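# Gauge pins against the master and sort into trays

## Task

Use the bench comparator to check each pin against the master pin (the one with a black band). A pin smaller than the master by more than 0.005 mm goes into the reject tray. Every other pin goes into the job tray. The master must end up in neither tray and not resting on either tray's rim. A comparator reading counts only when the pin sits on the anvil with its side touching the backstop rod, the probe tip rests on the pin, and nothing grips the pin or the lift lever. Parts that stay in place only because the robot holds them do not count. At the end, open the grippers and move the arms away.

## Robot and tools

Robot: two 6-joint arms, left_arm and right_arm, each with a parallel gripper. They are mounted facing each other across the table, with left_arm's base on the +y side. The names do not refer to sides of any camera image.

World frame: one shared frame in metres. The origin is the table centre, +z is up, and the table surface is at z = +0.020. Each result gives every gripper's end_effector_position (metres), end_effector_quat_wxyz, and linear and angular velocities (m/s, rad/s). This position is the point between the finger pads, 3 to 4 cm short of the fingertips. It can be off from the true position, more so when the arm is stretched out. The fingers point along the gripper's +x axis and close along its y axis.

execute_actions: the argument is actions, a list holding zero or one item.
- Empty list: nothing moves. You get the current state and the camera pictures.
- Motion item: {"rows": [[...]], "steps": n}. n runs from 2 to 15 and defaults to 15. Each step lasts 1/30 s. Each row is used for one step, and the last row repeats if there are fewer rows than steps.
- Wait item: {"steps": n} with no rows, n at most 300. It sends no command. It returns once n steps have passed since the previous result, and your reply time counts toward those steps.
- Optional pictures (boolean): set it to true to get images with a motion or wait result.

Each row is exactly 14 numbers, even when one arm stays still. The first 7 are left_arm: waist, shoulder, elbow, wrist pitch, wrist yaw, wrist roll, then gripper opening. The next 7 are the same for right_arm. The joint values are absolute target angles in radians, on the same scale as the Joint positions line. They are not offsets. Stated ranges: waist -3.054 to 3.054, shoulder 0.000 to 3.142, elbow 0.000 to 2.356, wrist pitch -1.571 to 1.571, wrist yaw -1.571 to 1.571, wrist roll -3.142 to 3.142.
- A call is rejected, and nothing is sent, if a target lies more than 0.010 rad outside its range and also beyond the joint's last reported angle.
- The true end of a joint can differ from the stated one by up to 0.010 rad either way. A target past it is clipped to it, and a "joint sent to its limit" line appears. That line may refer to an earlier action that is still running.

The opening is an absolute value from -1 to 1. +1 is fully open (0.088 m between the pads). Empty fingers touch at about -0.80, and lower values change nothing. Closing fully from open takes at least about 0.5 s.

Motion limits:
- The target sent each step stays within a fixed lead of the measured angle: 0.211 rad for waist, shoulder and elbow, 0.213 for wrist pitch, 0.267 for wrist yaw, 0.228 for wrist roll.
- If the targets would move a gripper more than 70 mm from where it is now, they are scaled back.
- Friction can leave a joint short of its target, especially at long reach, and very small changes may not move it at all. Check Joint positions after each move.

Timing: the arms keep heading for the last row while you think or wait. They give up once everything has nearly stopped, or when a step is HELD. Each result is taken 2 steps before its action ends, and those 2 steps run during your reply.

Result lines:
- Joint positions and Joint velocities: one block per arm with the six joints in column order, then the pad gap in metres.
- grip_measured: the measured opening on the command scale. It can be off by about 1 mm, and it reads up to about 0.061 narrow while squeezing a hard part.
- grip_effort_n: gripper motor effort in newtons. Negative means closing. It caps near 83 N, and it stays non-zero at rest.
- Joint torques, and External joint torques: the external ones estimate outside load and include held weight. "no reading" means there is no estimate.
- "joint command not followed": a clearance check altered some targets.
- HELD: steps on which your row was not sent, fully or partly.
- MOTOR HOT: a motor is at 50 °C or more. At 95 °C an OVER-TEMPERATURE FAULT freezes that arm, and it can lose power and go limp.

Gripping: to hold a part, command an opening about 0.07 below grip_measured. Go less below it for a lighter hold. Parts narrower than about 3 mm get proportionally less force. Pad force tops out around 34 to 49 N, and at first contact it can spike. Brief tugs on held parts and pushes on loose ones can happen, so grip firmly.

zoom_image: camera (one of cam_head_left, cam_head_right, cam_left_wrist, cam_right_wrist) and region [x0, y0, x1, y1]. The region is in pixels of that camera's latest 504x504 image, with the origin at the top-left, and can be at most 504 by 504. Use it to read the comparator dial and spot the black band.

show_instructions: no arguments. It shows the reference page (the instrument sheet).

finished_scene: scene is the number of the scene being ended. Ending a reply without any tool call also stops everything.

Cameras: the four above, all 504x504, with calibration given as K, distortion and T_world_to_cam (world to camera, metres). The true values can be off by a few degrees and millimetres.

Avoid:
- dropping pins or pushing anything off the table, which ends the scene
- arm-to-arm collisions or hard pressing between the arms
- hard contact that reaches a joint's load limit (waist 16.8, shoulder and elbow 20.8, wrist pitch 5.49, wrist yaw 5.47, wrist roll 5.13 N m), which freezes that arm for 10 s
- holding a load for a long time, which heats the motors
- slams, slips and jerky motion

When you take a reading, release both the pin and the lever before you read the dial. Set pins down gently inside the trays, not on the rims. At the end, open both grippers and move clear.

Each tool is called after "Call:" as name([rows], argument=value, ...), one row to a line, values as JSON.

## Session

Call:
execute_actions(actions=[])

Call:
show_instructions()

Scene clock: 0.00 s of 9600.00 s.
left_arm: end_effector_position=(-0.1177, +0.1245, +0.3021) grip_measured=+1.000 grip_effort_n=n/a end_effector_quat_wxyz=(-0.618, +0.529, -0.580, +0.048) end_effector_velocity=(+0.002, +0.003, -0.001) end_effector_angular_velocity=(+0.016, -0.023, -0.004) | right_arm: end_effector_position=(-0.0125, -0.2413, +0.4123) grip_measured=+1.000 grip_effort_n=n/a end_effector_quat_wxyz=(+0.658, -0.497, -0.338, +0.454) end_effector_velocity=(+0.000, +0.001, -0.003) end_effector_angular_velocity=(-0.016, -0.030, +0.000)
Joint positions: left_arm=[-0.899  1.65   1.406 -0.842 -0.718 -2.781  0.088] | right_arm=[ 0.834  0.964  0.651  0.269  1.419 -1.247  0.088]
Joint velocities: left_arm=[-0.002 -0.002 -0.002 -0.022 -0.007  0.007  0.   ] | right_arm=[-0.007  0.002 -0.002 -0.022 -0.007 -0.007 -0.   ]
Joint torques (N m, as the arm reports them, + toward a larger angle): no reading
External joint torques (N m, as the arm's controller estimates them; a push from outside toward a larger angle lowers the number): no reading
Heat: left arm: hottest elbow 26 °C (+0.0 °C/min); right arm: hottest shoulder 26 °C (+0.0 °C/min).
camera_calibration (this result's frames):
cam_left_wrist: T_world_to_cam=[[0.567682, -0.455514, 0.685744, -0.0722614], [-0.820757, -0.377908, 0.42842, -0.141804], [0.0639966, -0.806035, -0.588397, 0.362705], [0, 0, 0, 1]] pos_world=[-0.0985769, 0.205848, 0.323719]
cam_right_wrist: T_world_to_cam=[[0.234975, -0.0501887, 0.970705, -0.395419], [0.73564, -0.643558, -0.211348, -0.0278519], [0.635312, 0.76375, -0.114299, 0.316299], [0, 0, 0, 1]] pos_world=[-0.0875463, -0.279344, 0.414101]

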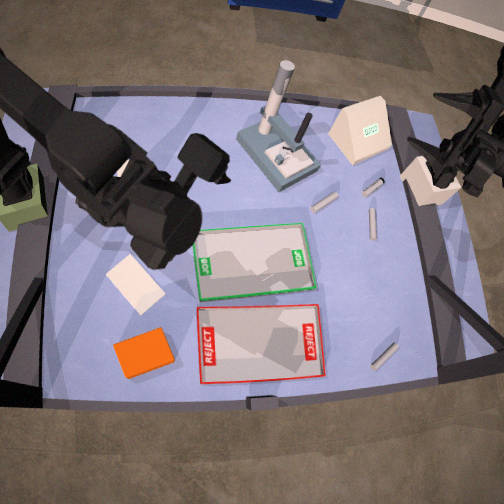

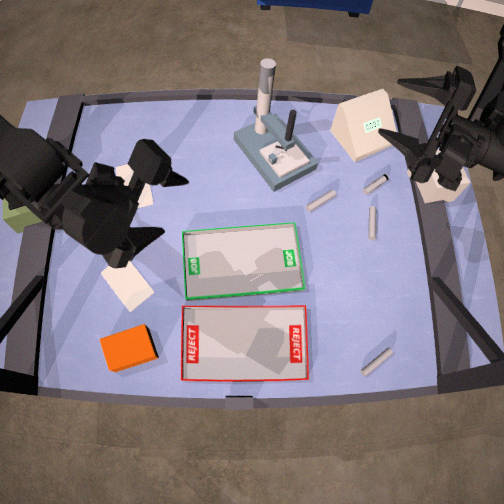

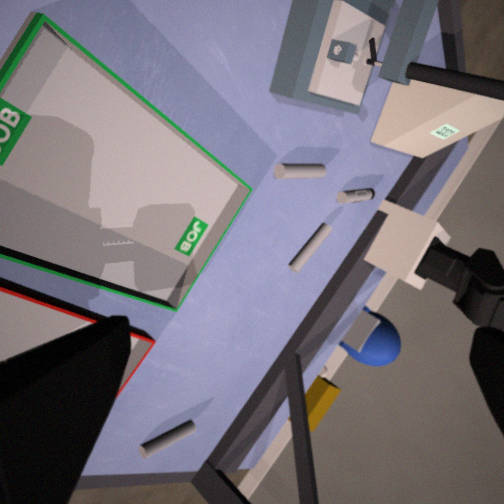

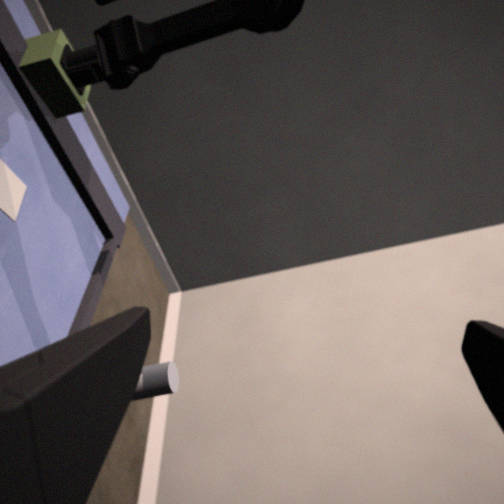

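Reference images for this scene: Instrument sheet page 1.

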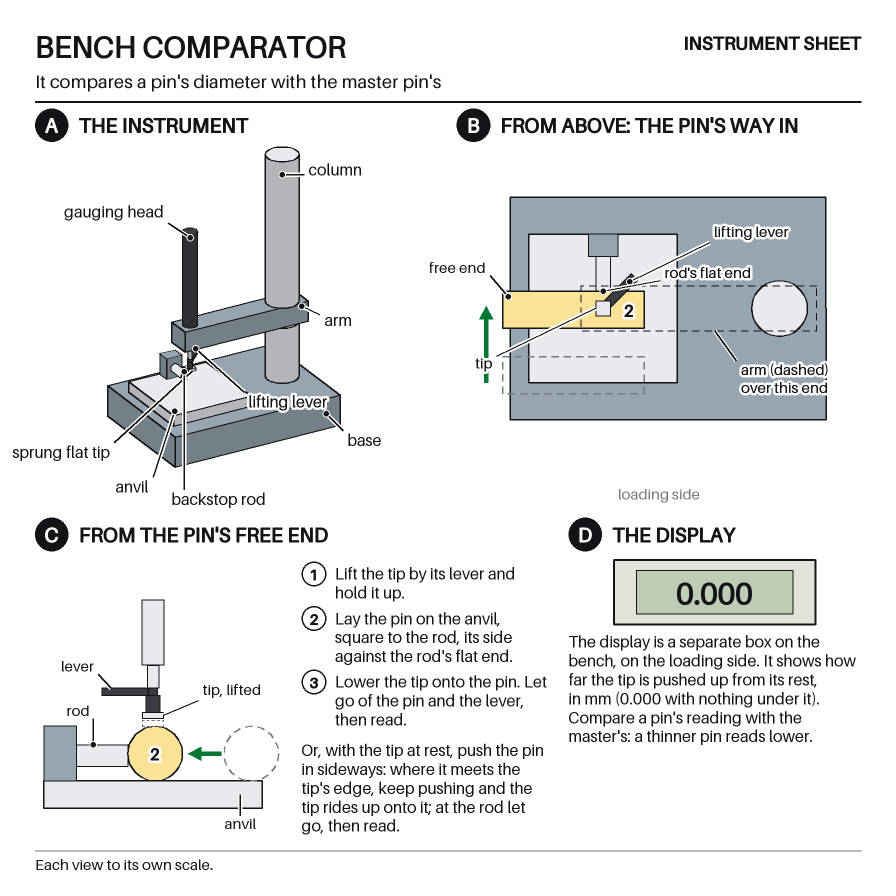

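Call:
execute_actions([
  {"rows":[[-0.35,1.5,0.5,1.35,-0.45,0,1,-0.093,1.0,0.6,-0.772,0,-0.43,-0.25]]},
])

Call:
execute_actions([
  {"steps":30},
])

Call:
execute_actions([
  {"rows":[[-0.35,1.55,0.5,1.35,-0.45,0,1,-0.093,1.04,0.6,-0.772,0,-0.43,-0.25],[-0.35,1.6,0.5,1.35,-0.45,0,1,-0.093,1.08,0.59,-0.772,0,-0.43,-0.25],[-0.35,1.65,0.5,1.35,-0.45,0,1,-0.093,1.12,0.58,-0.772,0,-0.43,-0.25],[-0.35,1.7,0.5,1.35,-0.45,0,1,-0.093,1.16,0.57,-0.772,0,-0.43,-0.25],[-0.35,1.75,0.5,1.35,-0.45,0,1,-0.093,1.2,0.565,-0.772,0,-0.43,-0.25],[-0.35,1.8,0.5,1.35,-0.45,0,1,-0.093,1.24,0.565,-0.772,0,-0.43,-0.25],[-0.35,1.85,0.5,1.35,-0.45,0,1,-0.093,1.28,0.565,-0.772,0,-0.43,-0.25],[-0.35,1.9,0.5,1.35,-0.45,0,1,-0.093,1.32,0.565,-0.772,0,-0.43,-0.25],[-0.35,1.95,0.5,1.35,-0.45,0,1,-0.093,1.35,0.565,-0.772,0,-0.43,-0.25],[-0.35,2.0,0.5,1.35,-0.45,0,1,-0.093,1.378,0.565,-0.772,0,-0.43,-0.25]]},
])

Call:
execute_actions([
  {"steps":10},
], pictures=true)

Scene clock: 0.77 s of 9600.00 s.
left_arm: end_effector_position=(+0.0585, +0.1248, +0.1896) grip_measured=+1.000 grip_effort_n=0.2 end_effector_quat_wxyz=(-0.705, +0.445, -0.544, +0.097) end_effector_velocity=(+0.109, +0.204, -0.373) end_effector_angular_velocity=(+0.706, -1.095, -1.044) | right_arm: end_effector_position=(+0.0799, -0.2092, +0.2494) grip_measured=-0.220 grip_effort_n=-13.3 end_effector_quat_wxyz=(+0.569, -0.546, +0.006, +0.614) end_effector_velocity=(+0.246, -0.225, -0.348) end_effector_angular_velocity=(-2.020, +1.595, -0.856)
Joint positions: left_arm=[-0.361  1.514  0.778 -0.129 -0.462 -2.035  0.088] | right_arm=[ 0.106  0.999  0.612 -0.477  0.471 -0.503  0.028]
Joint velocities: left_arm=[ 0.281 -0.002 -1.683  1.707  0.081  1.868  0.   ] | right_arm=[-1.795  0.002 -0.002 -1.751 -2.249  0.769 -0.022]
Joint torques (N m, as the arm reports them, + toward a larger angle): left_arm=[-1.3  -8.69  4.77  1.66 -0.06  0.18] | right_arm=[-0.32 -2.11  6.02  0.76  0.11  0.27]
External joint torques (N m, as the arm's controller estimates them; a push from outside toward a larger angle lowers the number): left_arm=[ 0.08 -2.7  -1.41  0.38  0.05  0.13] | right_arm=[-0.41  0.71 -0.67 -0.57 -0.1   0.19]
Heat: left arm: hottest shoulder 26 °C (+0.0 °C/min); right arm: hottest shoulder 26 °C (+0.0 °C/min).
Steps of this call (steps 1 to 10: nothing new was sent; steps 11 to 23: the first 13 steps of this action). Readings (joint positions):
11: left_arm=[-0.884 1.630 1.376 -0.790 -0.665 -2.734] | right_arm=[0.816 0.966 0.649 0.238 1.376 -1.208]
12: left_arm=[-0.842 1.599 1.321 -0.718 -0.578 -2.670] | right_arm=[0.758 0.967 0.648 0.183 1.292 -1.141]
14: left_arm=[-0.729 1.545 1.215 -0.617 -0.521 -2.548] | right_arm=[0.638 0.981 0.634 0.059 1.143 -1.015]
18: left_arm=[-0.523 1.516 1.043 -0.418 -0.477 -2.342] | right_arm=[0.401 0.999 0.612 -0.183 0.842 -0.763]
23: the state above

Scene clock: 1.77 s of 9600.00 s.
left_arm: end_effector_position=(+0.0583, +0.1058, +0.3602) grip_measured=+1.000 grip_effort_n=-1.2 end_effector_quat_wxyz=(+0.799, -0.208, -0.045, -0.563) end_effector_velocity=(+0.001, +0.009, +0.012) end_effector_angular_velocity=(+0.511, -1.430, +0.503) | right_arm: end_effector_position=(+0.0703, -0.2636, +0.2014) grip_measured=-0.247 grip_effort_n=-17.4 end_effector_quat_wxyz=(+0.451, -0.522, +0.218, +0.690) end_effector_velocity=(+0.000, -0.005, -0.002) end_effector_angular_velocity=(-0.023, +0.007, -0.006)
Joint positions: left_arm=[-0.353  1.503  0.512  1.337 -0.452 -0.144  0.088] | right_arm=[-0.089  0.999  0.606 -0.769  0.003 -0.434  0.027]
Joint velocities: left_arm=[-0.002 -0.002 -0.017  0.095 -0.007  1.634  0.   ] | right_arm=[-0.002 -0.002 -0.002 -0.022 -0.007  0.007 -0.   ]
Joint torques (N m, as the arm reports them, + toward a larger angle): left_arm=[ 0.16 -6.55  4.23  1.94  0.13  0.14] | right_arm=[-0.37 -1.74  6.19  0.46 -0.17  0.2 ]
External joint torques (N m, as the arm's controller estimates them; a push from outside toward a larger angle lowers the number): left_arm=[ 0.14 -1.54 -1.32  0.46  0.02  0.1 ] | right_arm=[-0.37  0.55 -0.18 -0.54 -0.14  0.19]
Heat: left arm: hottest shoulder 26 °C (+0.0 °C/min); right arm: hottest shoulder 26 °C (+0.0 °C/min).
Kept back: nothing.
Steps of this call (steps 1 to 2: the last 2 steps of your previous action; steps 3 to 30: the robot went on to your last target). Readings (joint positions):
1: left_arm=[-0.355 1.514 0.722 -0.071 -0.459 -1.973] | right_arm=[0.047 0.999 0.612 -0.536 0.398 -0.481]
2: left_arm=[-0.354 1.514 0.666 -0.012 -0.456 -1.910] | right_arm=[-0.002 0.999 0.612 -0.595 0.328 -0.466]
4: left_arm=[-0.354 1.514 0.574 0.096 -0.453 -1.783] | right_arm=[-0.057 0.999 0.609 -0.691 0.186 -0.450]
8: left_arm=[-0.353 1.514 0.514 0.326 -0.452 -1.533] | right_arm=[-0.081 0.999 0.606 -0.750 0.042 -0.438]
30: the state above

Scene clock: 2.20 s of 9600.00 s.
left_arm: end_effector_position=(+0.0558, +0.0734, +0.1851) grip_measured=+1.000 grip_effort_n=-1.2 end_effector_quat_wxyz=(+0.823, +0.047, +0.029, -0.566) end_effector_velocity=(+0.005, +0.038, -0.258) end_effector_angular_velocity=(+0.701, -0.069, +0.019) | right_arm: end_effector_position=(+0.0741, -0.2931, +0.1279) grip_measured=-0.247 grip_effort_n=-17.4 end_effector_quat_wxyz=(+0.348, -0.616, +0.335, +0.623) end_effector_velocity=(+0.005, -0.043, -0.056) end_effector_angular_velocity=(-0.347, -0.038, +0.005)
Joint positions: left_arm=[-0.352  1.961  0.506  1.343 -0.451 -0.004  0.088] | right_arm=[-0.09   1.352  0.572 -0.771  0.003 -0.434  0.027]
Joint velocities: left_arm=[-0.002  0.569 -0.11  -0.022 -0.022  0.007  0.   ] | right_arm=[-0.002  0.291 -0.037 -0.022 -0.007 -0.007 -0.   ]
Joint torques (N m, as the arm reports them, + toward a larger angle): left_arm=[ 0.17 -9.23  3.74  2.54 -0.04  0.13] | right_arm=[-0.35 -2.88  4.95  0.01 -0.17  0.18]
External joint torques (N m, as the arm's controller estimates them; a push from outside toward a larger angle lowers the number): left_arm=[ 0.14 -0.64 -1.08  0.21  0.03  0.12] | right_arm=[-0.34  1.22 -0.75 -0.48 -0.13  0.18]
Heat: left arm: hottest shoulder 26 °C (+0.0 °C/min); right arm: hottest shoulder 26 °C (+0.0 °C/min).
Steps of this call (steps 1 to 13: the first 13 steps of this action). Readings (joint positions):
1: left_arm=[-0.353 1.506 0.512 1.342 -0.452 -0.099] | right_arm=[-0.089 1.003 0.606 -0.770 0.003 -0.434]
2: left_arm=[-0.353 1.518 0.512 1.350 -0.452 -0.069] | right_arm=[-0.089 1.016 0.606 -0.770 0.003 -0.434]
4: left_arm=[-0.353 1.572 0.512 1.358 -0.452 -0.035] | right_arm=[-0.090 1.068 0.604 -0.770 0.003 -0.434]
8: left_arm=[-0.352 1.763 0.512 1.350 -0.452 -0.010] | right_arm=[-0.090 1.218 0.582 -0.770 0.003 -0.434]
13: the state above

Scene clock: 2.53 s of 9600.00 s.
left_arm: end_effector_position=(+0.0559, +0.0747, +0.1756) grip_measured=+1.000 grip_effort_n=-0.7 end_effector_quat_wxyz=(+0.822, +0.057, +0.034, -0.565) end_effector_velocity=(+0.000, +0.002, -0.003) end_effector_angular_velocity=(+0.004, +0.018, +0.007) | right_arm: end_effector_position=(+0.0744, -0.2951, +0.1245) grip_measured=-0.247 grip_effort_n=-17.4 end_effector_quat_wxyz=(+0.342, -0.620, +0.341, +0.619) end_effector_velocity=(+0.001, -0.004, +0.000) end_effector_angular_velocity=(-0.021, -0.010, -0.005)
Joint positions: left_arm=[-0.352  1.986  0.502  1.35  -0.451 -0.003  0.088] | right_arm=[-0.09   1.371  0.572 -0.771  0.003 -0.434  0.027]
Joint velocities: left_arm=[-0.002 -0.002 -0.007 -0.007 -0.007 -0.022  0.   ] | right_arm=[ 0.002  0.002  0.002 -0.022  0.007  0.007 -0.   ]
Joint torques (N m, as the arm reports them, + toward a larger angle): left_arm=[ 0.16 -6.38  3.21  2.   -0.05  0.14] | right_arm=[-0.35 -2.29  4.65 -0.02 -0.17  0.18]
External joint torques (N m, as the arm's controller estimates them; a push from outside toward a larger angle lowers the number): left_arm=[ 0.16  0.24 -0.31  0.27  0.    0.13] | right_arm=[-0.34  1.19 -0.31 -0.34 -0.14  0.18]
Heat: left arm: hottest shoulder 26 °C (+0.0 °C/min); right arm: hottest shoulder 26 °C (+0.0 °C/min).
Kept back: nothing.
Steps of this call (steps 1 to 2: the last 2 steps of your previous action; steps 3 to 10: the robot went on to your last target). Readings (joint positions):
1: left_arm=[-0.352 1.975 0.503 1.343 -0.451 -0.004] | right_arm=[-0.090 1.359 0.572 -0.771 0.003 -0.434]
2: left_arm=[-0.352 1.982 0.502 1.343 -0.451 -0.004] | right_arm=[-0.090 1.363 0.572 -0.771 0.003 -0.434]
4: left_arm=[-0.352 1.984 0.502 1.348 -0.451 -0.004] | right_arm=[-0.090 1.367 0.572 -0.771 0.003 -0.434]
8: left_arm=[-0.352 1.985 0.502 1.350 -0.451 -0.004] | right_arm=[-0.090 1.371 0.572 -0.771 0.003 -0.434]
10: the state above
camera_calibration (this result's frames):
cam_left_wrist: T_world_to_cam=[[-0.921206, -0.385223, -0.0546073, 0.101212], [-0.111504, 0.395859, -0.911517, 0.173855], [0.372754, -0.833606, -0.407622, 0.190086], [0, 0, 0, 1]] pos_world=[0.041767, 0.128624, 0.241482]
cam_right_wrist: T_world_to_cam=[[0.822683, 0.567783, -0.028532, 0.123844], [0.542815, -0.769609, 0.336235, -0.278238], [0.16895, -0.292103, -0.941346, 0.0954738], [0, 0, 0, 1]] pos_world=[0.0330171, -0.256563, 0.186961]

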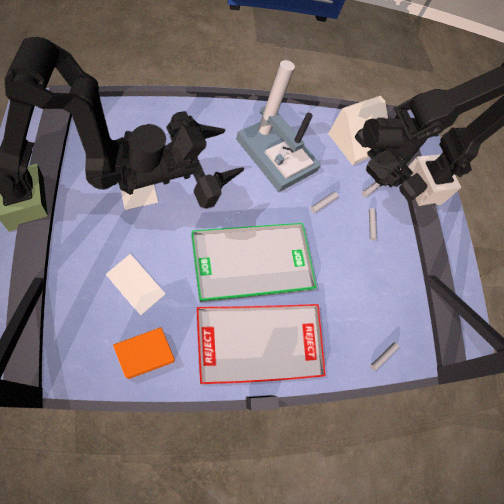

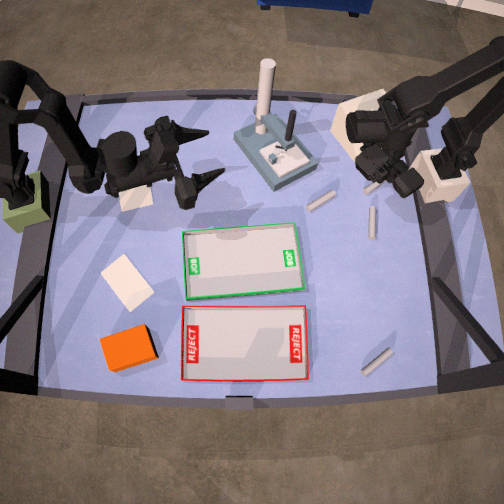

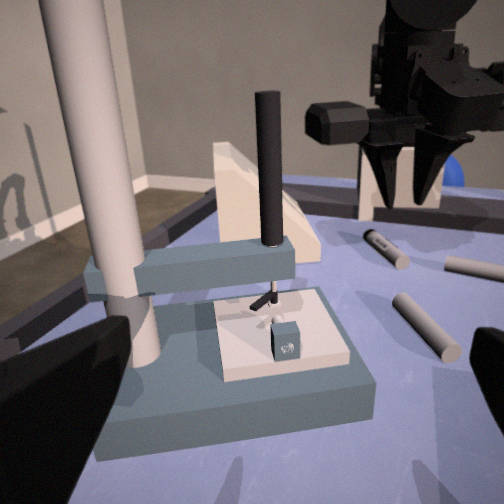

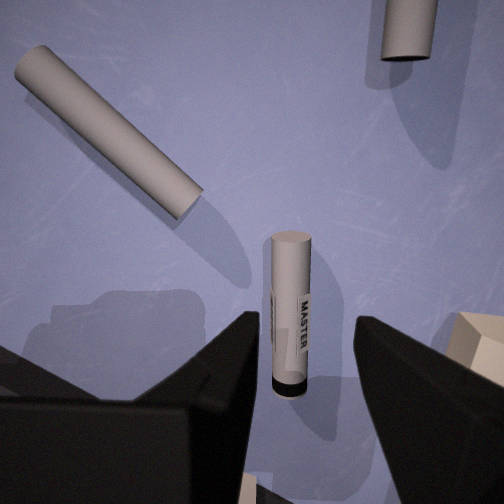

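Call:
execute_actions([
  {"rows":[[-0.35,2.0,0.5,1.35,-0.45,0,1,-0.1,1.39,0.545,-0.74,0,-0.445,-0.2],[-0.35,2.0,0.5,1.35,-0.45,0,1,-0.108,1.41,0.525,-0.7,0,-0.445,-0.2],[-0.35,2.0,0.5,1.35,-0.45,0,1,-0.108,1.43,0.505,-0.66,0,-0.445,-0.2],[-0.35,2.0,0.5,1.35,-0.45,0,1,-0.108,1.45,0.485,-0.62,0,-0.445,-0.2],[-0.35,2.0,0.5,1.35,-0.45,0,1,-0.108,1.47,0.468,-0.58,0,-0.445,-0.2],[-0.35,2.0,0.5,1.35,-0.45,0,1,-0.108,1.489,0.452,-0.545,0,-0.445,-0.2],[-0.35,2.0,0.5,1.35,-0.45,0,1,-0.108,1.51,0.444,-0.517,0,-0.445,-0.2],[-0.35,2.0,0.5,1.35,-0.45,0,1,-0.108,1.53,0.436,-0.488,0,-0.445,-0.2],[-0.35,2.0,0.5,1.35,-0.45,0,1,-0.108,1.55,0.428,-0.46,0,-0.445,-0.2],[-0.35,2.0,0.5,1.35,-0.45,0,1,-0.108,1.57,0.42,-0.432,0,-0.445,-0.2],[-0.35,2.0,0.5,1.35,-0.45,0,1,-0.108,1.59,0.413,-0.404,0,-0.445,-0.2],[-0.35,2.0,0.5,1.35,-0.45,0,1,-0.108,1.604,0.408,-0.385,0,-0.445,-0.2],[-0.35,2.0,0.5,1.35,-0.45,0,1,-0.108,1.614,0.405,-0.373,0,-0.445,-0.2]]},
])

Call:
execute_actions([
  {"steps":10},
], pictures=true)

Scene clock: 3.30 s of 9600.00 s.
left_arm: end_effector_position=(+0.0559, +0.0747, +0.1755) grip_measured=+1.000 grip_effort_n=-1.2 end_effector_quat_wxyz=(+0.822, +0.057, +0.034, -0.565) end_effector_velocity=(+0.002, +0.001, +0.002) end_effector_angular_velocity=(-0.010, +0.004, +0.020) | right_arm: end_effector_position=(+0.0775, -0.2999, +0.0659) grip_measured=-0.204 grip_effort_n=16.0 end_effector_quat_wxyz=(+0.344, -0.619, +0.343, +0.617) end_effector_velocity=(+0.002, -0.022, -0.101) end_effector_angular_velocity=(-0.081, -0.002, +0.005)
Joint positions: left_arm=[-0.352  1.986  0.502  1.35  -0.451 -0.003  0.088] | right_arm=[-0.104  1.57   0.429 -0.43   0.002 -0.44   0.029]
Joint velocities: left_arm=[-0.002 -0.002 -0.002  0.007 -0.022 -0.007  0.   ] | right_arm=[-0.002  0.466 -0.178  0.564 -0.007 -0.007  0.   ]
Joint torques (N m, as the arm reports them, + toward a larger angle): left_arm=[ 0.15 -6.33  3.19  2.   -0.03  0.13] | right_arm=[-0.39 -2.79  3.33  0.16 -0.14 -0.17]
External joint torques (N m, as the arm's controller estimates them; a push from outside toward a larger angle lowers the number): left_arm=[ 0.13  0.33 -0.37  0.25  0.02  0.12] | right_arm=[-0.41  1.23 -0.47 -0.15 -0.1  -0.17]
Heat: left arm: hottest shoulder 26 °C (+0.0 °C/min); right arm: hottest shoulder 26 °C (+0.0 °C/min).
Steps of this call (steps 1 to 10: the robot went on to your last target; steps 11 to 23: the first 13 steps of this action). Readings (joint positions):
11: left_arm=[-0.352 1.986 0.502 1.350 -0.451 -0.003] | right_arm=[-0.090 1.373 0.570 -0.768 0.003 -0.434]
12: left_arm=[-0.352 1.986 0.502 1.350 -0.451 -0.003] | right_arm=[-0.093 1.378 0.564 -0.753 0.002 -0.434]
14: left_arm=[-0.352 1.986 0.502 1.350 -0.451 -0.003] | right_arm=[-0.100 1.401 0.541 -0.697 0.002 -0.437]
18: left_arm=[-0.352 1.986 0.502 1.350 -0.451 -0.003] | right_arm=[-0.104 1.475 0.475 -0.572 0.002 -0.440]
23: the state above

Scene clock: 3.63 s of 9600.00 s.
left_arm: end_effector_position=(+0.0559, +0.0747, +0.1755) grip_measured=+1.000 grip_effort_n=-1.2 end_effector_quat_wxyz=(+0.822, +0.057, +0.034, -0.565) end_effector_velocity=(-0.002, -0.000, +0.002) end_effector_angular_velocity=(-0.005, +0.006, +0.001) | right_arm: end_effector_position=(+0.0776, -0.3004, +0.0578) grip_measured=-0.203 grip_effort_n=16.5 end_effector_quat_wxyz=(+0.345, -0.618, +0.343, +0.617) end_effector_velocity=(-0.001, -0.001, -0.002) end_effector_angular_velocity=(-0.003, +0.007, +0.020)
Joint positions: left_arm=[-0.352  1.986  0.502  1.35  -0.451 -0.003  0.088] | right_arm=[-0.104  1.607  0.414 -0.377  0.002 -0.441  0.029]
Joint velocities: left_arm=[-0.007 -0.007  0.002 -0.007 -0.007 -0.007  0.   ] | right_arm=[-0.002  0.007 -0.002  0.007 -0.007 -0.022 -0.   ]
Joint torques (N m, as the arm reports them, + toward a larger angle): left_arm=[ 0.13 -6.34  3.2   1.99 -0.03  0.13] | right_arm=[-0.35 -2.55  3.08  0.19 -0.13 -0.17]
External joint torques (N m, as the arm's controller estimates them; a push from outside toward a larger angle lowers the number): left_arm=[ 0.16  0.42 -0.46  0.22  0.01  0.12] | right_arm=[-0.34  1.26 -0.43 -0.13 -0.1  -0.17]
Heat: left arm: hottest shoulder 26 °C (+0.0 °C/min); right arm: hottest shoulder 26 °C (+0.0 °C/min).
Kept back: nothing.
Steps of this call (steps 1 to 2: the last 2 steps of your previous action; steps 3 to 10: the robot went on to your last target). Readings (joint positions):
1: left_arm=[-0.352 1.986 0.502 1.350 -0.451 -0.003] | right_arm=[-0.104 1.583 0.424 -0.413 0.002 -0.440]
2: left_arm=[-0.352 1.986 0.502 1.350 -0.451 -0.003] | right_arm=[-0.104 1.592 0.419 -0.403 0.002 -0.440]
4: left_arm=[-0.352 1.986 0.502 1.350 -0.451 -0.003] | right_arm=[-0.104 1.601 0.415 -0.389 0.002 -0.441]
8: left_arm=[-0.352 1.986 0.502 1.350 -0.451 -0.003] | right_arm=[-0.104 1.606 0.414 -0.378 0.002 -0.441]
10: the state above
camera_calibration (this result's frames):
cam_left_wrist: T_world_to_cam=[[-0.921205, -0.385202, -0.0547838, 0.101237], [-0.111475, 0.396205, -0.91137, 0.173662], [0.372767, -0.833451, -0.407926, 0.190074], [0, 0, 0, 1]] pos_world=[0.0417657, 0.128608, 0.241353]
cam_right_wrist: T_world_to_cam=[[0.827192, 0.561195, -0.0285235, 0.120026], [0.536788, -0.774167, 0.335447, -0.262545], [0.166169, -0.292791, -0.941627, 0.0305716], [0, 0, 0, 1]] pos_world=[0.0365667, -0.261661, 0.120281]

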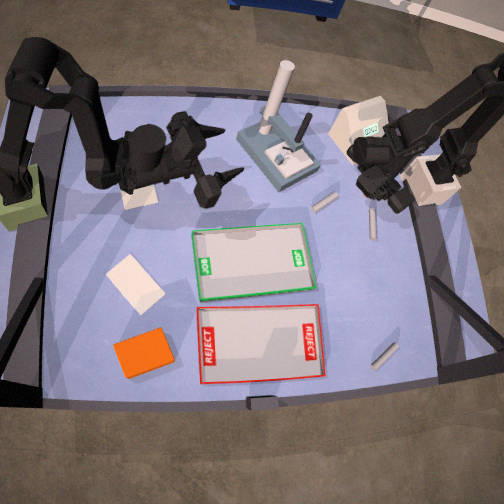

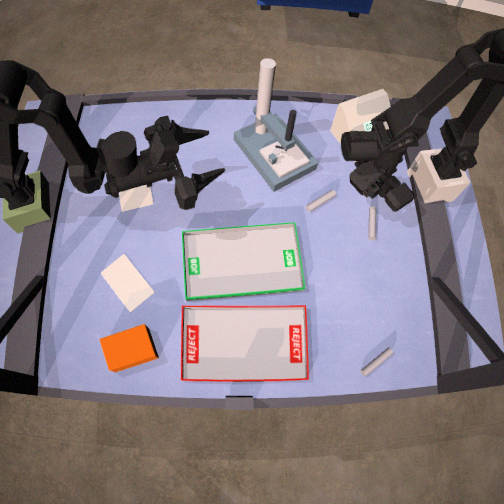

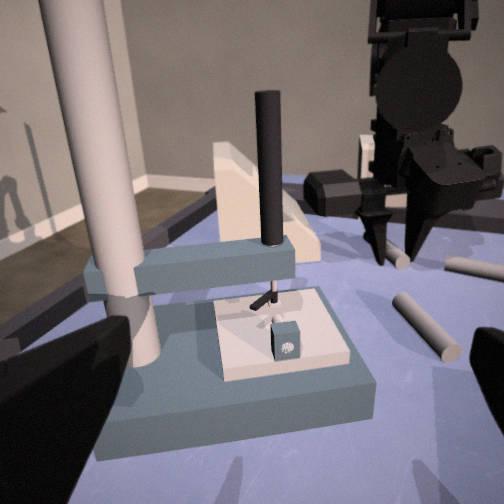

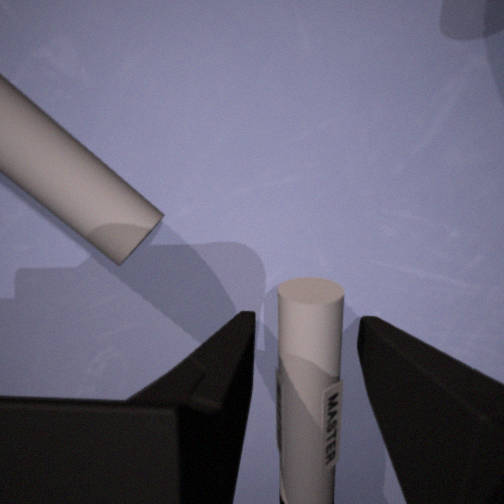

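Call:
execute_actions([
  {"rows":[[-0.35,2.0,0.5,1.35,-0.45,0,1,-0.108,1.614,0.405,-0.373,0,-0.445,-0.3],[-0.35,2.0,0.5,1.35,-0.45,0,1,-0.108,1.614,0.405,-0.373,0,-0.445,-0.38],[-0.35,2.0,0.5,1.35,-0.45,0,1,-0.108,1.614,0.405,-0.373,0,-0.445,-0.43],[-0.35,2.0,0.5,1.35,-0.45,0,1,-0.108,1.614,0.405,-0.373,0,-0.445,-0.46],[-0.35,2.0,0.5,1.35,-0.45,0,1,-0.108,1.614,0.405,-0.373,0,-0.445,-0.49],[-0.35,2.0,0.5,1.35,-0.45,0,1,-0.108,1.614,0.405,-0.373,0,-0.445,-0.53],[-0.35,2.0,0.5,1.35,-0.45,0,1,-0.108,1.614,0.405,-0.373,0,-0.445,-0.58]],"steps":13},
])

Call:
execute_actions([
  {"rows":[[-0.35,2.0,0.5,1.35,-0.45,0,1,-0.108,1.59,0.425,-0.39,0,-0.445,-0.58],[-0.35,2.0,0.5,1.35,-0.45,0,1,-0.108,1.57,0.44,-0.42,0,-0.445,-0.58],[-0.35,2.0,0.5,1.35,-0.45,0,1,-0.108,1.55,0.46,-0.46,0,-0.445,-0.58],[-0.35,2.0,0.5,1.35,-0.45,0,1,-0.108,1.53,0.49,-0.51,0,-0.445,-0.58],[-0.35,2.0,0.5,1.35,-0.45,0,1,-0.1,1.52,0.53,-0.565,0,-0.445,-0.58],[-0.35,2.0,0.5,1.35,-0.45,0,1,-0.08,1.52,0.58,-0.62,0,-0.445,-0.58],[-0.35,2.0,0.5,1.35,-0.45,0,1,-0.06,1.53,0.63,-0.66,0,-0.445,-0.58],[-0.35,2.0,0.5,1.35,-0.45,0,1,-0.04,1.55,0.68,-0.695,0,-0.5,-0.58],[-0.35,2.0,0.5,1.35,-0.45,0,1,-0.02,1.58,0.73,-0.72,0,-0.6,-0.58],[-0.35,2.0,0.5,1.35,-0.45,0,1,0,1.615,0.78,-0.735,0,-1.9,-0.58],[-0.35,2.0,0.5,1.35,-0.45,0,1,0.02,1.655,0.83,-0.745,0,-1.9,-0.58],[-0.35,2.0,0.5,1.35,-0.45,0,1,0.03,1.7,0.88,-0.75,0,-1.9,-0.58],[-0.35,2.0,0.5,1.35,-0.45,0,1,0.04,1.745,0.93,-0.755,0,-1.9,-0.58],[-0.35,2.0,0.5,1.35,-0.45,0,1,0.04,1.79,0.98,-0.76,0,-1.9,-0.58],[-0.35,2.0,0.5,1.35,-0.45,0,1,0.04,1.83,1.03,-0.765,0,-1.9,-0.58]]},
])

Call:
execute_actions([
  {"steps":16},
])

Call:
execute_actions([
  {"rows":[[-0.35,2.0,0.5,1.35,-0.45,0,1,0.01,1.83,1.03,-0.765,0,-1.9,-0.58],[-0.35,2.0,0.5,1.35,-0.45,0,1,-0.03,1.83,1.03,-0.765,0,-1.9,-0.58],[-0.35,2.0,0.5,1.35,-0.45,0,1,-0.07,1.83,1.03,-0.765,0,-1.92,-0.58],[-0.35,2.0,0.5,1.35,-0.45,0,1,-0.11,1.83,1.03,-0.765,0,-1.94,-0.58],[-0.35,2.0,0.5,1.35,-0.45,0,1,-0.15,1.83,1.03,-0.765,0,-1.96,-0.58],[-0.35,2.0,0.5,1.35,-0.45,0,1,-0.19,1.83,1.03,-0.765,0,-1.98,-0.58],[-0.35,2.0,0.5,1.35,-0.45,0,1,-0.22,1.83,1.03,-0.765,0,-2.0,-0.58],[-0.35,2.0,0.5,1.35,-0.45,0,1,-0.25,1.83,1.03,-0.765,0,-2.05,-0.58],[-0.35,2.0,0.5,1.35,-0.45,0,1,-0.265,1.83,1.03,-0.765,0,-2.11,-0.58],[-0.35,2.0,0.5,1.35,-0.45,0,1,-0.27,1.83,1.03,-0.765,0,-2.17,-0.58],[-0.35,2.0,0.5,1.35,-0.45,0,1,-0.27,1.83,1.03,-0.765,0,-2.225,-0.58]]},
])

Call:
execute_actions([
  {"steps":8},
], pictures=true)

Scene clock: 4.60 s of 9600.00 s.
left_arm: end_effector_position=(+0.0559, +0.0747, +0.1755) grip_measured=+1.000 grip_effort_n=-1.2 end_effector_quat_wxyz=(+0.822, +0.057, +0.034, -0.565) end_effector_velocity=(-0.000, -0.000, +0.000) end_effector_angular_velocity=(-0.000, +0.006, +0.006) | right_arm: end_effector_position=(+0.0776, -0.3007, +0.0575) grip_measured=-0.513 grip_effort_n=-83.5 end_effector_quat_wxyz=(+0.344, -0.618, +0.343, +0.617) end_effector_velocity=(-0.003, -0.001, +0.000) end_effector_angular_velocity=(+0.005, +0.023, +0.005)
Joint positions: left_arm=[-0.352  1.986  0.502  1.35  -0.451 -0.003  0.088] | right_arm=[-0.104  1.608  0.413 -0.376  0.002 -0.441  0.014]
Joint velocities: left_arm=[-0.002 -0.002  0.002 -0.007 -0.007 -0.007  0.   ] | right_arm=[-0.002 -0.007 -0.007  0.007 -0.022 -0.007 -0.   ]
Joint torques (N m, as the arm reports them, + toward a larger angle): left_arm=[ 0.15 -6.35  3.21  2.   -0.03  0.14] | right_arm=[-0.34 -2.57  3.04  0.2  -0.13 -0.15]
External joint torques (N m, as the arm's controller estimates them; a push from outside toward a larger angle lowers the number): left_arm=[ 0.15  0.3  -0.37  0.26  0.01  0.13] | right_arm=[-0.34  1.27 -0.55 -0.16 -0.1  -0.15]
Heat: left arm: hottest shoulder 26 °C (+0.0 °C/min); right arm: hottest shoulder 26 °C (+0.0 °C/min).
Steps of this call (steps 1 to 18: the robot went on to your last target; steps 19 to 29: the first 11 steps of this action). Readings (joint positions):
19: left_arm=[-0.352 1.986 0.502 1.350 -0.451 -0.003] | right_arm=[-0.104 1.608 0.413 -0.376 0.002 -0.441]
20: left_arm=[-0.352 1.986 0.502 1.350 -0.451 -0.003] | right_arm=[-0.104 1.608 0.413 -0.376 0.002 -0.441]
22: left_arm=[-0.352 1.986 0.502 1.350 -0.451 -0.003] | right_arm=[-0.104 1.608 0.413 -0.376 0.002 -0.441]
26: left_arm=[-0.352 1.986 0.502 1.350 -0.451 -0.003] | right_arm=[-0.104 1.608 0.413 -0.375 0.002 -0.441]
29: the state above

Scene clock: 5.10 s of 9600.00 s.
left_arm: end_effector_position=(+0.0559, +0.0747, +0.1755) grip_measured=+1.000 grip_effort_n=-0.7 end_effector_quat_wxyz=(+0.822, +0.057, +0.034, -0.565) end_effector_velocity=(+0.002, +0.001, -0.001) end_effector_angular_velocity=(-0.006, +0.032, +0.014) | right_arm: end_effector_position=(+0.0437, -0.2323, +0.1202) grip_measured=-0.513 grip_effort_n=-83.5 end_effector_quat_wxyz=(+0.221, -0.671, +0.212, +0.675) end_effector_velocity=(-0.185, +0.325, +0.080) end_effector_angular_velocity=(+0.083, +0.002, +2.276)
Joint positions: left_arm=[-0.352  1.986  0.502  1.35  -0.451 -0.003  0.088] | right_arm=[ 0.     1.639  0.797 -0.716  0.002 -0.73   0.014]
Joint velocities: left_arm=[ 0.002 -0.002 -0.002 -0.007 -0.007 -0.037  0.   ] | right_arm=[ 0.437  1.028  1.502 -0.388 -0.007 -1.839 -0.   ]
Joint torques (N m, as the arm reports them, + toward a larger angle): left_arm=[ 0.16 -6.35  3.21  1.99 -0.03  0.13] | right_arm=[ 0.21 -3.01  5.74 -0.22 -0.14 -0.16]
External joint torques (N m, as the arm's controller estimates them; a push from outside toward a larger angle lowers the number): left_arm=[ 0.1   0.31 -0.33  0.25  0.02  0.12] | right_arm=[ 0.37  1.45  1.44 -0.53 -0.12 -0.16]
Heat: left arm: hottest shoulder 26 °C (+0.0 °C/min); right arm: hottest shoulder 26 °C (+0.0 °C/min).
Steps of this call (steps 1 to 2: the last 2 steps of your previous action; steps 3 to 15: the first 13 steps of this action). Readings (joint positions):
3: left_arm=[-0.352 1.986 0.502 1.350 -0.451 -0.003] | right_arm=[-0.104 1.606 0.413 -0.376 0.002 -0.441]
4: left_arm=[-0.352 1.986 0.502 1.350 -0.451 -0.003] | right_arm=[-0.104 1.602 0.415 -0.382 0.002 -0.441]
6: left_arm=[-0.352 1.986 0.502 1.350 -0.451 -0.003] | right_arm=[-0.104 1.581 0.431 -0.434 0.002 -0.441]
10: left_arm=[-0.352 1.986 0.502 1.350 -0.451 -0.003] | right_arm=[-0.084 1.547 0.550 -0.596 0.002 -0.450]
15: the state above

Scene clock: 5.63 s of 9600.00 s.
left_arm: end_effector_position=(+0.0559, +0.0747, +0.1755) grip_measured=+1.000 grip_effort_n=-0.7 end_effector_quat_wxyz=(+0.822, +0.057, +0.034, -0.565) end_effector_velocity=(+0.002, +0.000, -0.003) end_effector_angular_velocity=(+0.014, +0.004, +0.011) | right_arm: end_effector_position=(+0.0219, -0.1852, +0.1201) grip_measured=-0.513 grip_effort_n=-83.5 end_effector_quat_wxyz=(+0.145, +0.692, +0.148, -0.692) end_effector_velocity=(+0.001, +0.002, +0.002) end_effector_angular_velocity=(+0.005, -0.013, +1.866)
Joint positions: left_arm=[-0.352  1.986  0.502  1.35  -0.451 -0.003  0.088] | right_arm=[ 0.036  1.823  1.018 -0.762  0.    -1.733  0.014]
Joint velocities: left_arm=[ 0.002 -0.002  0.002 -0.022 -0.007 -0.007  0.   ] | right_arm=[-0.002 -0.002  0.007 -0.007  0.007 -1.868 -0.   ]
Joint torques (N m, as the arm reports them, + toward a larger angle): left_arm=[ 0.13 -6.35  3.18  2.   -0.03  0.13] | right_arm=[ 0.44 -5.22  6.67 -0.21 -0.1  -0.18]
External joint torques (N m, as the arm's controller estimates them; a push from outside toward a larger angle lowers the number): left_arm=[ 0.12  0.29 -0.37  0.26  0.01  0.12] | right_arm=[ 0.46  1.57  1.83 -0.46 -0.05 -0.18]
Heat: left arm: hottest shoulder 26 °C (+0.0 °C/min); right arm: hottest shoulder 26 °C (+0.0 °C/min).
Kept back: nothing.
Steps of this call (steps 1 to 2: the last 2 steps of your previous action; steps 3 to 16: the robot went on to your last target). Readings (joint positions):
1: left_arm=[-0.352 1.986 0.502 1.350 -0.451 -0.003] | right_arm=[0.013 1.677 0.848 -0.728 0.001 -0.793]
2: left_arm=[-0.352 1.986 0.502 1.350 -0.451 -0.003] | right_arm=[0.023 1.717 0.897 -0.738 0.001 -0.856]
4: left_arm=[-0.352 1.986 0.502 1.350 -0.451 -0.003] | right_arm=[0.032 1.779 0.970 -0.741 0.000 -0.981]
8: left_arm=[-0.352 1.986 0.502 1.350 -0.451 -0.003] | right_arm=[0.036 1.814 1.010 -0.759 0.000 -1.230]
16: the state above

Scene clock: 6.07 s of 9600.00 s.
left_arm: end_effector_position=(+0.0559, +0.0747, +0.1755) grip_measured=+1.000 grip_effort_n=-1.2 end_effector_quat_wxyz=(+0.822, +0.057, +0.034, -0.565) end_effector_velocity=(+0.000, +0.001, +0.002) end_effector_angular_velocity=(-0.005, -0.007, +0.004) | right_arm: end_effector_position=(+0.1116, -0.1753, +0.1203) grip_measured=-0.513 grip_effort_n=-83.5 end_effector_quat_wxyz=(+0.189, +0.682, +0.191, -0.680) end_effector_velocity=(+0.031, -0.010, +0.000) end_effector_angular_velocity=(-0.038, +0.006, +0.557)
Joint positions: left_arm=[-0.352  1.986  0.502  1.35  -0.451 -0.003  0.088] | right_arm=[-0.265  1.824  1.02  -0.762  0.003 -2.162  0.014]
Joint velocities: left_arm=[-0.002 -0.002 -0.002  0.007 -0.007  0.007  0.   ] | right_arm=[-0.11  -0.002 -0.002 -0.037 -0.007 -0.667  0.   ]
Joint torques (N m, as the arm reports them, + toward a larger angle): left_arm=[ 0.15 -6.35  3.19  2.   -0.03  0.13] | right_arm=[ 0.7  -5.31  6.46 -0.21 -0.18 -0.18]
External joint torques (N m, as the arm's controller estimates them; a push from outside toward a larger angle lowers the number): left_arm=[ 0.15  0.34 -0.4   0.24  0.01  0.12] | right_arm=[ 0.    1.46  1.62 -0.45 -0.03 -0.15]
Heat: left arm: hottest shoulder 26 °C (+0.0 °C/min); right arm: hottest shoulder 26 °C (+0.0 °C/min).
Steps of this call (steps 1 to 13: the first 13 steps of this action). Readings (joint positions):
1: left_arm=[-0.352 1.986 0.502 1.350 -0.451 -0.003] | right_arm=[0.035 1.823 1.018 -0.762 0.000 -1.784]
2: left_arm=[-0.352 1.986 0.502 1.350 -0.451 -0.003] | right_arm=[0.028 1.823 1.018 -0.762 -0.003 -1.819]
4: left_arm=[-0.352 1.986 0.502 1.350 -0.451 -0.003] | right_arm=[-0.012 1.823 1.018 -0.762 -0.005 -1.872]
8: left_arm=[-0.352 1.986 0.502 1.350 -0.451 -0.003] | right_arm=[-0.162 1.824 1.020 -0.762 -0.003 -1.968]
13: the state above

Scene clock: 6.33 s of 9600.00 s.
left_arm: end_effector_position=(+0.0559, +0.0747, +0.1755) grip_measured=+1.000 grip_effort_n=-1.2 end_effector_quat_wxyz=(+0.822, +0.057, +0.034, -0.565) end_effector_velocity=(+0.000, +0.001, -0.001) end_effector_angular_velocity=(+0.010, -0.008, +0.004) | right_arm: end_effector_position=(+0.1122, -0.1753, +0.1203) grip_measured=-0.513 grip_effort_n=-83.5 end_effector_quat_wxyz=(+0.207, +0.677, +0.209, -0.674) end_effector_velocity=(+0.002, -0.001, -0.001) end_effector_angular_velocity=(+0.002, -0.007, +0.005)
Joint positions: left_arm=[-0.352  1.986  0.502  1.35  -0.451 -0.003  0.088] | right_arm=[-0.267  1.824  1.02  -0.762  0.002 -2.217  0.014]
Joint velocities: left_arm=[-0.002 -0.002 -0.002 -0.007 -0.007  0.007  0.   ] | right_arm=[-0.002 -0.002 -0.007  0.007  0.007 -0.007  0.   ]
Joint torques (N m, as the arm reports them, + toward a larger angle): left_arm=[ 0.13 -6.34  3.21  2.   -0.04  0.13] | right_arm=[-0.29 -5.28  6.47 -0.2  -0.16 -0.16]
External joint torques (N m, as the arm's controller estimates them; a push from outside toward a larger angle lowers the number): left_arm=[ 0.16  0.3  -0.35  0.27  0.    0.12] | right_arm=[-0.27  1.44  1.63 -0.45 -0.12 -0.16]
Heat: left arm: hottest shoulder 26 °C (+0.0 °C/min); right arm: hottest shoulder 26 °C (+0.0 °C/min).
Kept back: nothing.
Steps of this call (steps 1 to 2: the last 2 steps of your previous action; steps 3 to 8: the robot went on to your last target). Readings (joint positions):
1: left_arm=[-0.352 1.986 0.502 1.350 -0.451 -0.003] | right_arm=[-0.267 1.824 1.020 -0.762 0.003 -2.180]
2: left_arm=[-0.352 1.986 0.502 1.350 -0.451 -0.003] | right_arm=[-0.267 1.824 1.020 -0.762 0.003 -2.192]
4: left_arm=[-0.352 1.986 0.502 1.350 -0.451 -0.003] | right_arm=[-0.267 1.824 1.020 -0.762 0.002 -2.207]
8: the state above
camera_calibration (this result's frames):
cam_left_wrist: T_world_to_cam=[[-0.921205, -0.385202, -0.0547838, 0.101237], [-0.111475, 0.396205, -0.91137, 0.173662], [0.372767, -0.833451, -0.407926, 0.190074], [0, 0, 0, 1]] pos_world=[0.0417657, 0.128608, 0.241353]
cam_right_wrist: T_world_to_cam=[[-0.595991, 0.802453, -0.0294128, 0.225068], [0.74916, 0.568849, 0.339367, 0.00593563], [0.289058, 0.180225, -0.940194, 0.189242], [0, 0, 0, 1]] pos_world=[0.0749899, -0.218089, 0.18253]

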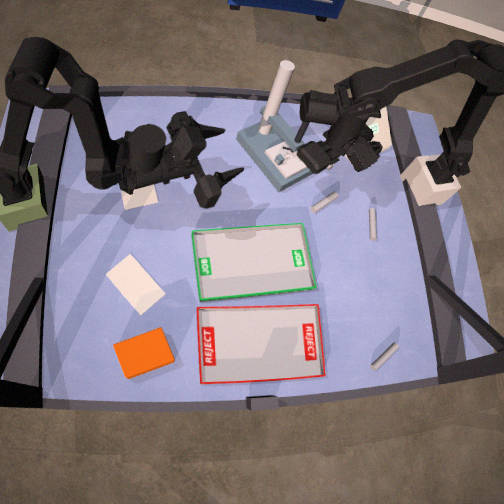

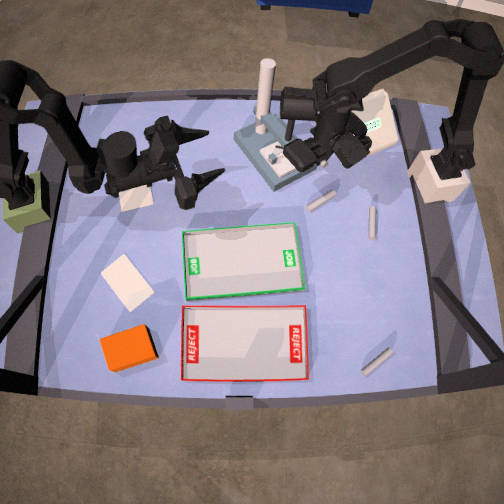

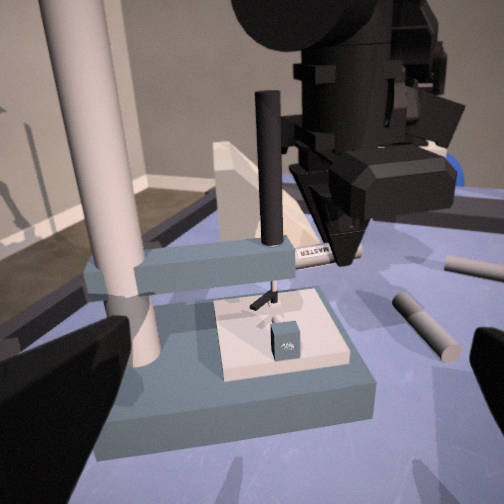

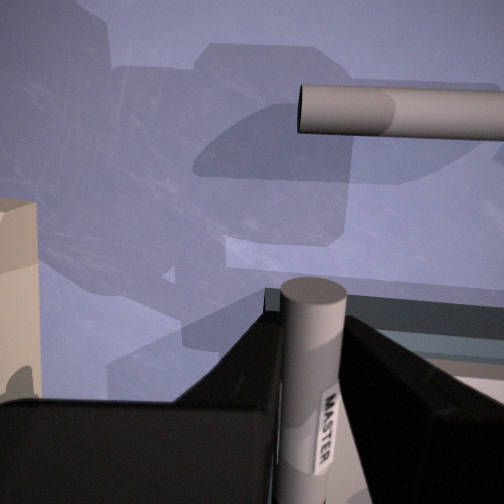

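Call:
execute_actions([
  {"rows":[[-0.35,2.0,0.5,1.35,-0.45,0,1,-0.27,1.844,1.041,-0.762,0,-2.22,-0.58],[-0.35,2.0,0.5,1.35,-0.45,0,1,-0.269,1.856,1.051,-0.759,0,-2.22,-0.58],[-0.35,2.0,0.5,1.35,-0.45,0,1,-0.268,1.868,1.061,-0.756,0,-2.22,-0.58],[-0.35,2.0,0.5,1.35,-0.45,0,1,-0.267,1.88,1.071,-0.753,0,-2.218,-0.58],[-0.35,2.0,0.5,1.35,-0.45,0,1,-0.266,1.892,1.08,-0.75,0,-2.216,-0.58],[-0.35,2.0,0.5,1.35,-0.45,0,1,-0.265,1.904,1.088,-0.746,0,-2.214,-0.58],[-0.35,2.0,0.5,1.35,-0.45,0,1,-0.264,1.915,1.094,-0.741,0,-2.212,-0.58],[-0.35,2.0,0.5,1.35,-0.45,0,1,-0.263,1.925,1.098,-0.735,0,-2.21,-0.58],[-0.35,2.0,0.5,1.35,-0.45,0,1,-0.263,1.933,1.101,-0.729,0,-2.21,-0.58],[-0.35,2.0,0.5,1.35,-0.45,0,1,-0.263,1.939,1.102,-0.725,0,-2.21,-0.58],[-0.35,2.0,0.5,1.35,-0.45,0,1,-0.263,1.944,1.102,-0.722,0,-2.21,-0.58]]},
])

Call:
execute_actions([
  {"rows":[[-0.35,2.0,0.5,1.35,-0.45,0,1,-0.261,1.949,1.11,-0.725,0,-2.208,-0.58],[-0.35,2.0,0.5,1.35,-0.45,0,1,-0.259,1.954,1.118,-0.728,0,-2.206,-0.58],[-0.35,2.0,0.5,1.35,-0.45,0,1,-0.256,1.959,1.126,-0.731,0,-2.204,-0.58],[-0.35,2.0,0.5,1.35,-0.45,0,1,-0.254,1.964,1.134,-0.7345,0,-2.202,-0.58],[-0.35,2.0,0.5,1.35,-0.45,0,1,-0.252,1.969,1.142,-0.738,0,-2.2,-0.58],[-0.35,2.0,0.5,1.35,-0.45,0,1,-0.25,1.974,1.15,-0.741,0,-2.198,-0.58],[-0.35,2.0,0.5,1.35,-0.45,0,1,-0.247,1.979,1.158,-0.744,0,-2.196,-0.58],[-0.35,2.0,0.5,1.35,-0.45,0,1,-0.245,1.984,1.166,-0.747,0,-2.194,-0.58],[-0.35,2.0,0.5,1.35,-0.45,0,1,-0.243,1.989,1.174,-0.75,0,-2.192,-0.58],[-0.35,2.0,0.5,1.35,-0.45,0,1,-0.241,1.994,1.182,-0.753,0,-2.19,-0.58]]},
], pictures=true)

Scene clock: 7.07 s of 9600.00 s.
left_arm: end_effector_position=(+0.0559, +0.0747, +0.1755) grip_measured=+1.000 grip_effort_n=-1.2 end_effector_quat_wxyz=(+0.822, +0.057, +0.034, -0.565) end_effector_velocity=(-0.002, -0.000, +0.005) end_effector_angular_velocity=(-0.019, -0.004, -0.011) | right_arm: end_effector_position=(+0.1131, -0.1549, +0.1042) grip_measured=-0.513 grip_effort_n=-83.5 end_effector_quat_wxyz=(+0.208, +0.677, +0.207, -0.675) end_effector_velocity=(-0.007, -0.003, -0.025) end_effector_angular_velocity=(-0.070, +0.011, +0.010)
Joint positions: left_arm=[-0.352  1.986  0.502  1.35  -0.451 -0.003  0.088] | right_arm=[-0.267  1.929  1.088 -0.73   0.002 -2.215  0.014]
Joint velocities: left_arm=[-0.002 -0.002 -0.002  0.022  0.007  0.007  0.   ] | right_arm=[ 0.017  0.095  0.017  0.007 -0.007  0.007 -0.   ]
Joint torques (N m, as the arm reports them, + toward a larger angle): left_arm=[ 0.13 -6.35  3.18  1.99 -0.03  0.13] | right_arm=[ 0.35 -5.91  6.46  0.12 -0.14  0.18]
External joint torques (N m, as the arm's controller estimates them; a push from outside toward a larger angle lowers the number): left_arm=[ 0.15  0.37 -0.42  0.23  0.01  0.12] | right_arm=[ 0.29  1.85  1.59 -0.1  -0.08  0.18]
Heat: left arm: hottest shoulder 26 °C (+0.0 °C/min); right arm: hottest shoulder 26 °C (+0.0 °C/min).
Steps of this call (steps 1 to 9: the robot went on to your last target; steps 10 to 22: the first 13 steps of this action). Readings (joint positions):
10: left_arm=[-0.352 1.986 0.502 1.350 -0.451 -0.003] | right_arm=[-0.267 1.826 1.021 -0.763 0.002 -2.220]
11: left_arm=[-0.352 1.986 0.502 1.350 -0.451 -0.003] | right_arm=[-0.267 1.830 1.025 -0.763 0.002 -2.220]
13: left_arm=[-0.352 1.986 0.502 1.350 -0.451 -0.003] | right_arm=[-0.267 1.847 1.038 -0.762 0.002 -2.220]
17: left_arm=[-0.352 1.986 0.502 1.350 -0.451 -0.003] | right_arm=[-0.267 1.891 1.070 -0.748 0.002 -2.219]
22: the state above

Scene clock: 7.57 s of 9600.00 s.
left_arm: end_effector_position=(+0.0559, +0.0747, +0.1755) grip_measured=+1.000 grip_effort_n=-1.2 end_effector_quat_wxyz=(+0.822, +0.057, +0.034, -0.565) end_effector_velocity=(+0.000, +0.003, -0.005) end_effector_angular_velocity=(+0.024, +0.004, +0.006) | right_arm: end_effector_position=(+0.1071, -0.1366, +0.1048) grip_measured=-0.513 grip_effort_n=-83.5 end_effector_quat_wxyz=(+0.205, +0.678, +0.210, -0.674) end_effector_velocity=(-0.010, +0.016, +0.004) end_effector_angular_velocity=(+0.003, +0.022, +0.000)
Joint positions: left_arm=[-0.352  1.986  0.502  1.35  -0.451 -0.003  0.088] | right_arm=[-0.246  1.98   1.166 -0.748  0.002 -2.195  0.014]
Joint velocities: left_arm=[-0.002 -0.002 -0.007 -0.022 -0.007 -0.007  0.   ] | right_arm=[ 0.022  0.042  0.081 -0.037 -0.022  0.022  0.   ]
Joint torques (N m, as the arm reports them, + toward a larger angle): left_arm=[ 0.14 -6.35  3.19  1.99 -0.03  0.13] | right_arm=[ 0.41 -5.83  6.31 -0.17 -0.16  0.13]
External joint torques (N m, as the arm's controller estimates them; a push from outside toward a larger angle lowers the number): left_arm=[ 0.18  0.31 -0.35  0.26  0.01  0.12] | right_arm=[ 0.5   2.18  1.51 -0.38 -0.12  0.13]
Heat: left arm: hottest wrist pitch 27 °C (+7.9 °C/min); right arm: hottest shoulder 26 °C (+0.0 °C/min).
Steps of this call (steps 1 to 2: the last 2 steps of your previous action; steps 3 to 15: the first 13 steps of this action). Readings (joint positions):
3: left_arm=[-0.352 1.986 0.502 1.350 -0.451 -0.003] | right_arm=[-0.266 1.932 1.091 -0.730 0.002 -2.213]
4: left_arm=[-0.352 1.986 0.502 1.350 -0.451 -0.003] | right_arm=[-0.265 1.934 1.094 -0.730 0.002 -2.212]
6: left_arm=[-0.352 1.986 0.502 1.350 -0.451 -0.003] | right_arm=[-0.263 1.942 1.106 -0.730 0.002 -2.209]
10: left_arm=[-0.352 1.986 0.502 1.350 -0.451 -0.003] | right_arm=[-0.256 1.961 1.136 -0.739 0.002 -2.202]
15: the state above
camera_calibration (this result's frames):
cam_left_wrist: T_world_to_cam=[[-0.921205, -0.385202, -0.0547838, 0.101237], [-0.111475, 0.396205, -0.91137, 0.173662], [0.372767, -0.833451, -0.407926, 0.190074], [0, 0, 0, 1]] pos_world=[0.0417657, 0.128608, 0.241353]
cam_right_wrist: T_world_to_cam=[[-0.594459, 0.803705, -0.0260131, 0.190159], [0.750234, 0.565971, 0.341797, -0.00775815], [0.289427, 0.183668, -0.939414, 0.169528], [0, 0, 0, 1]] pos_world=[0.0697959, -0.179578, 0.166856]

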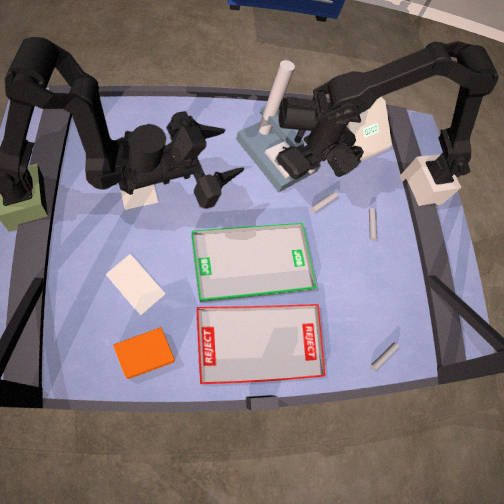

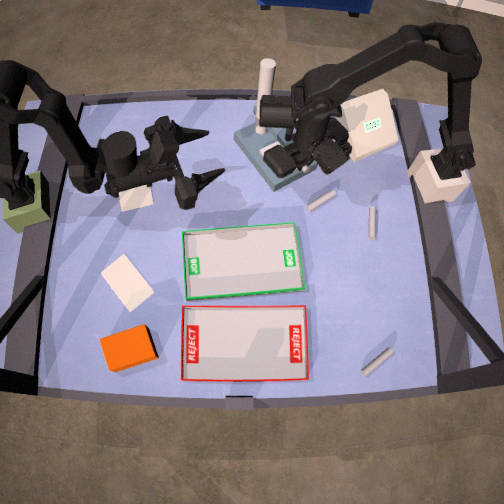

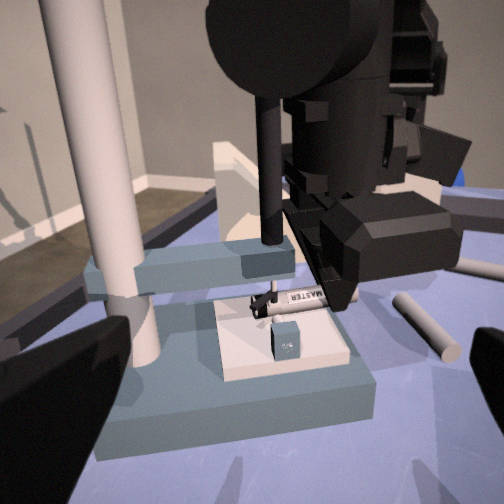

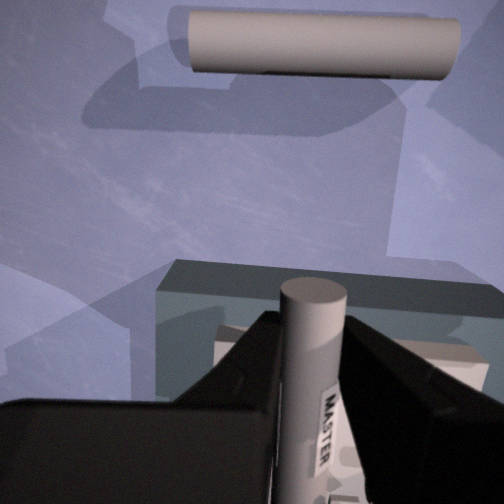

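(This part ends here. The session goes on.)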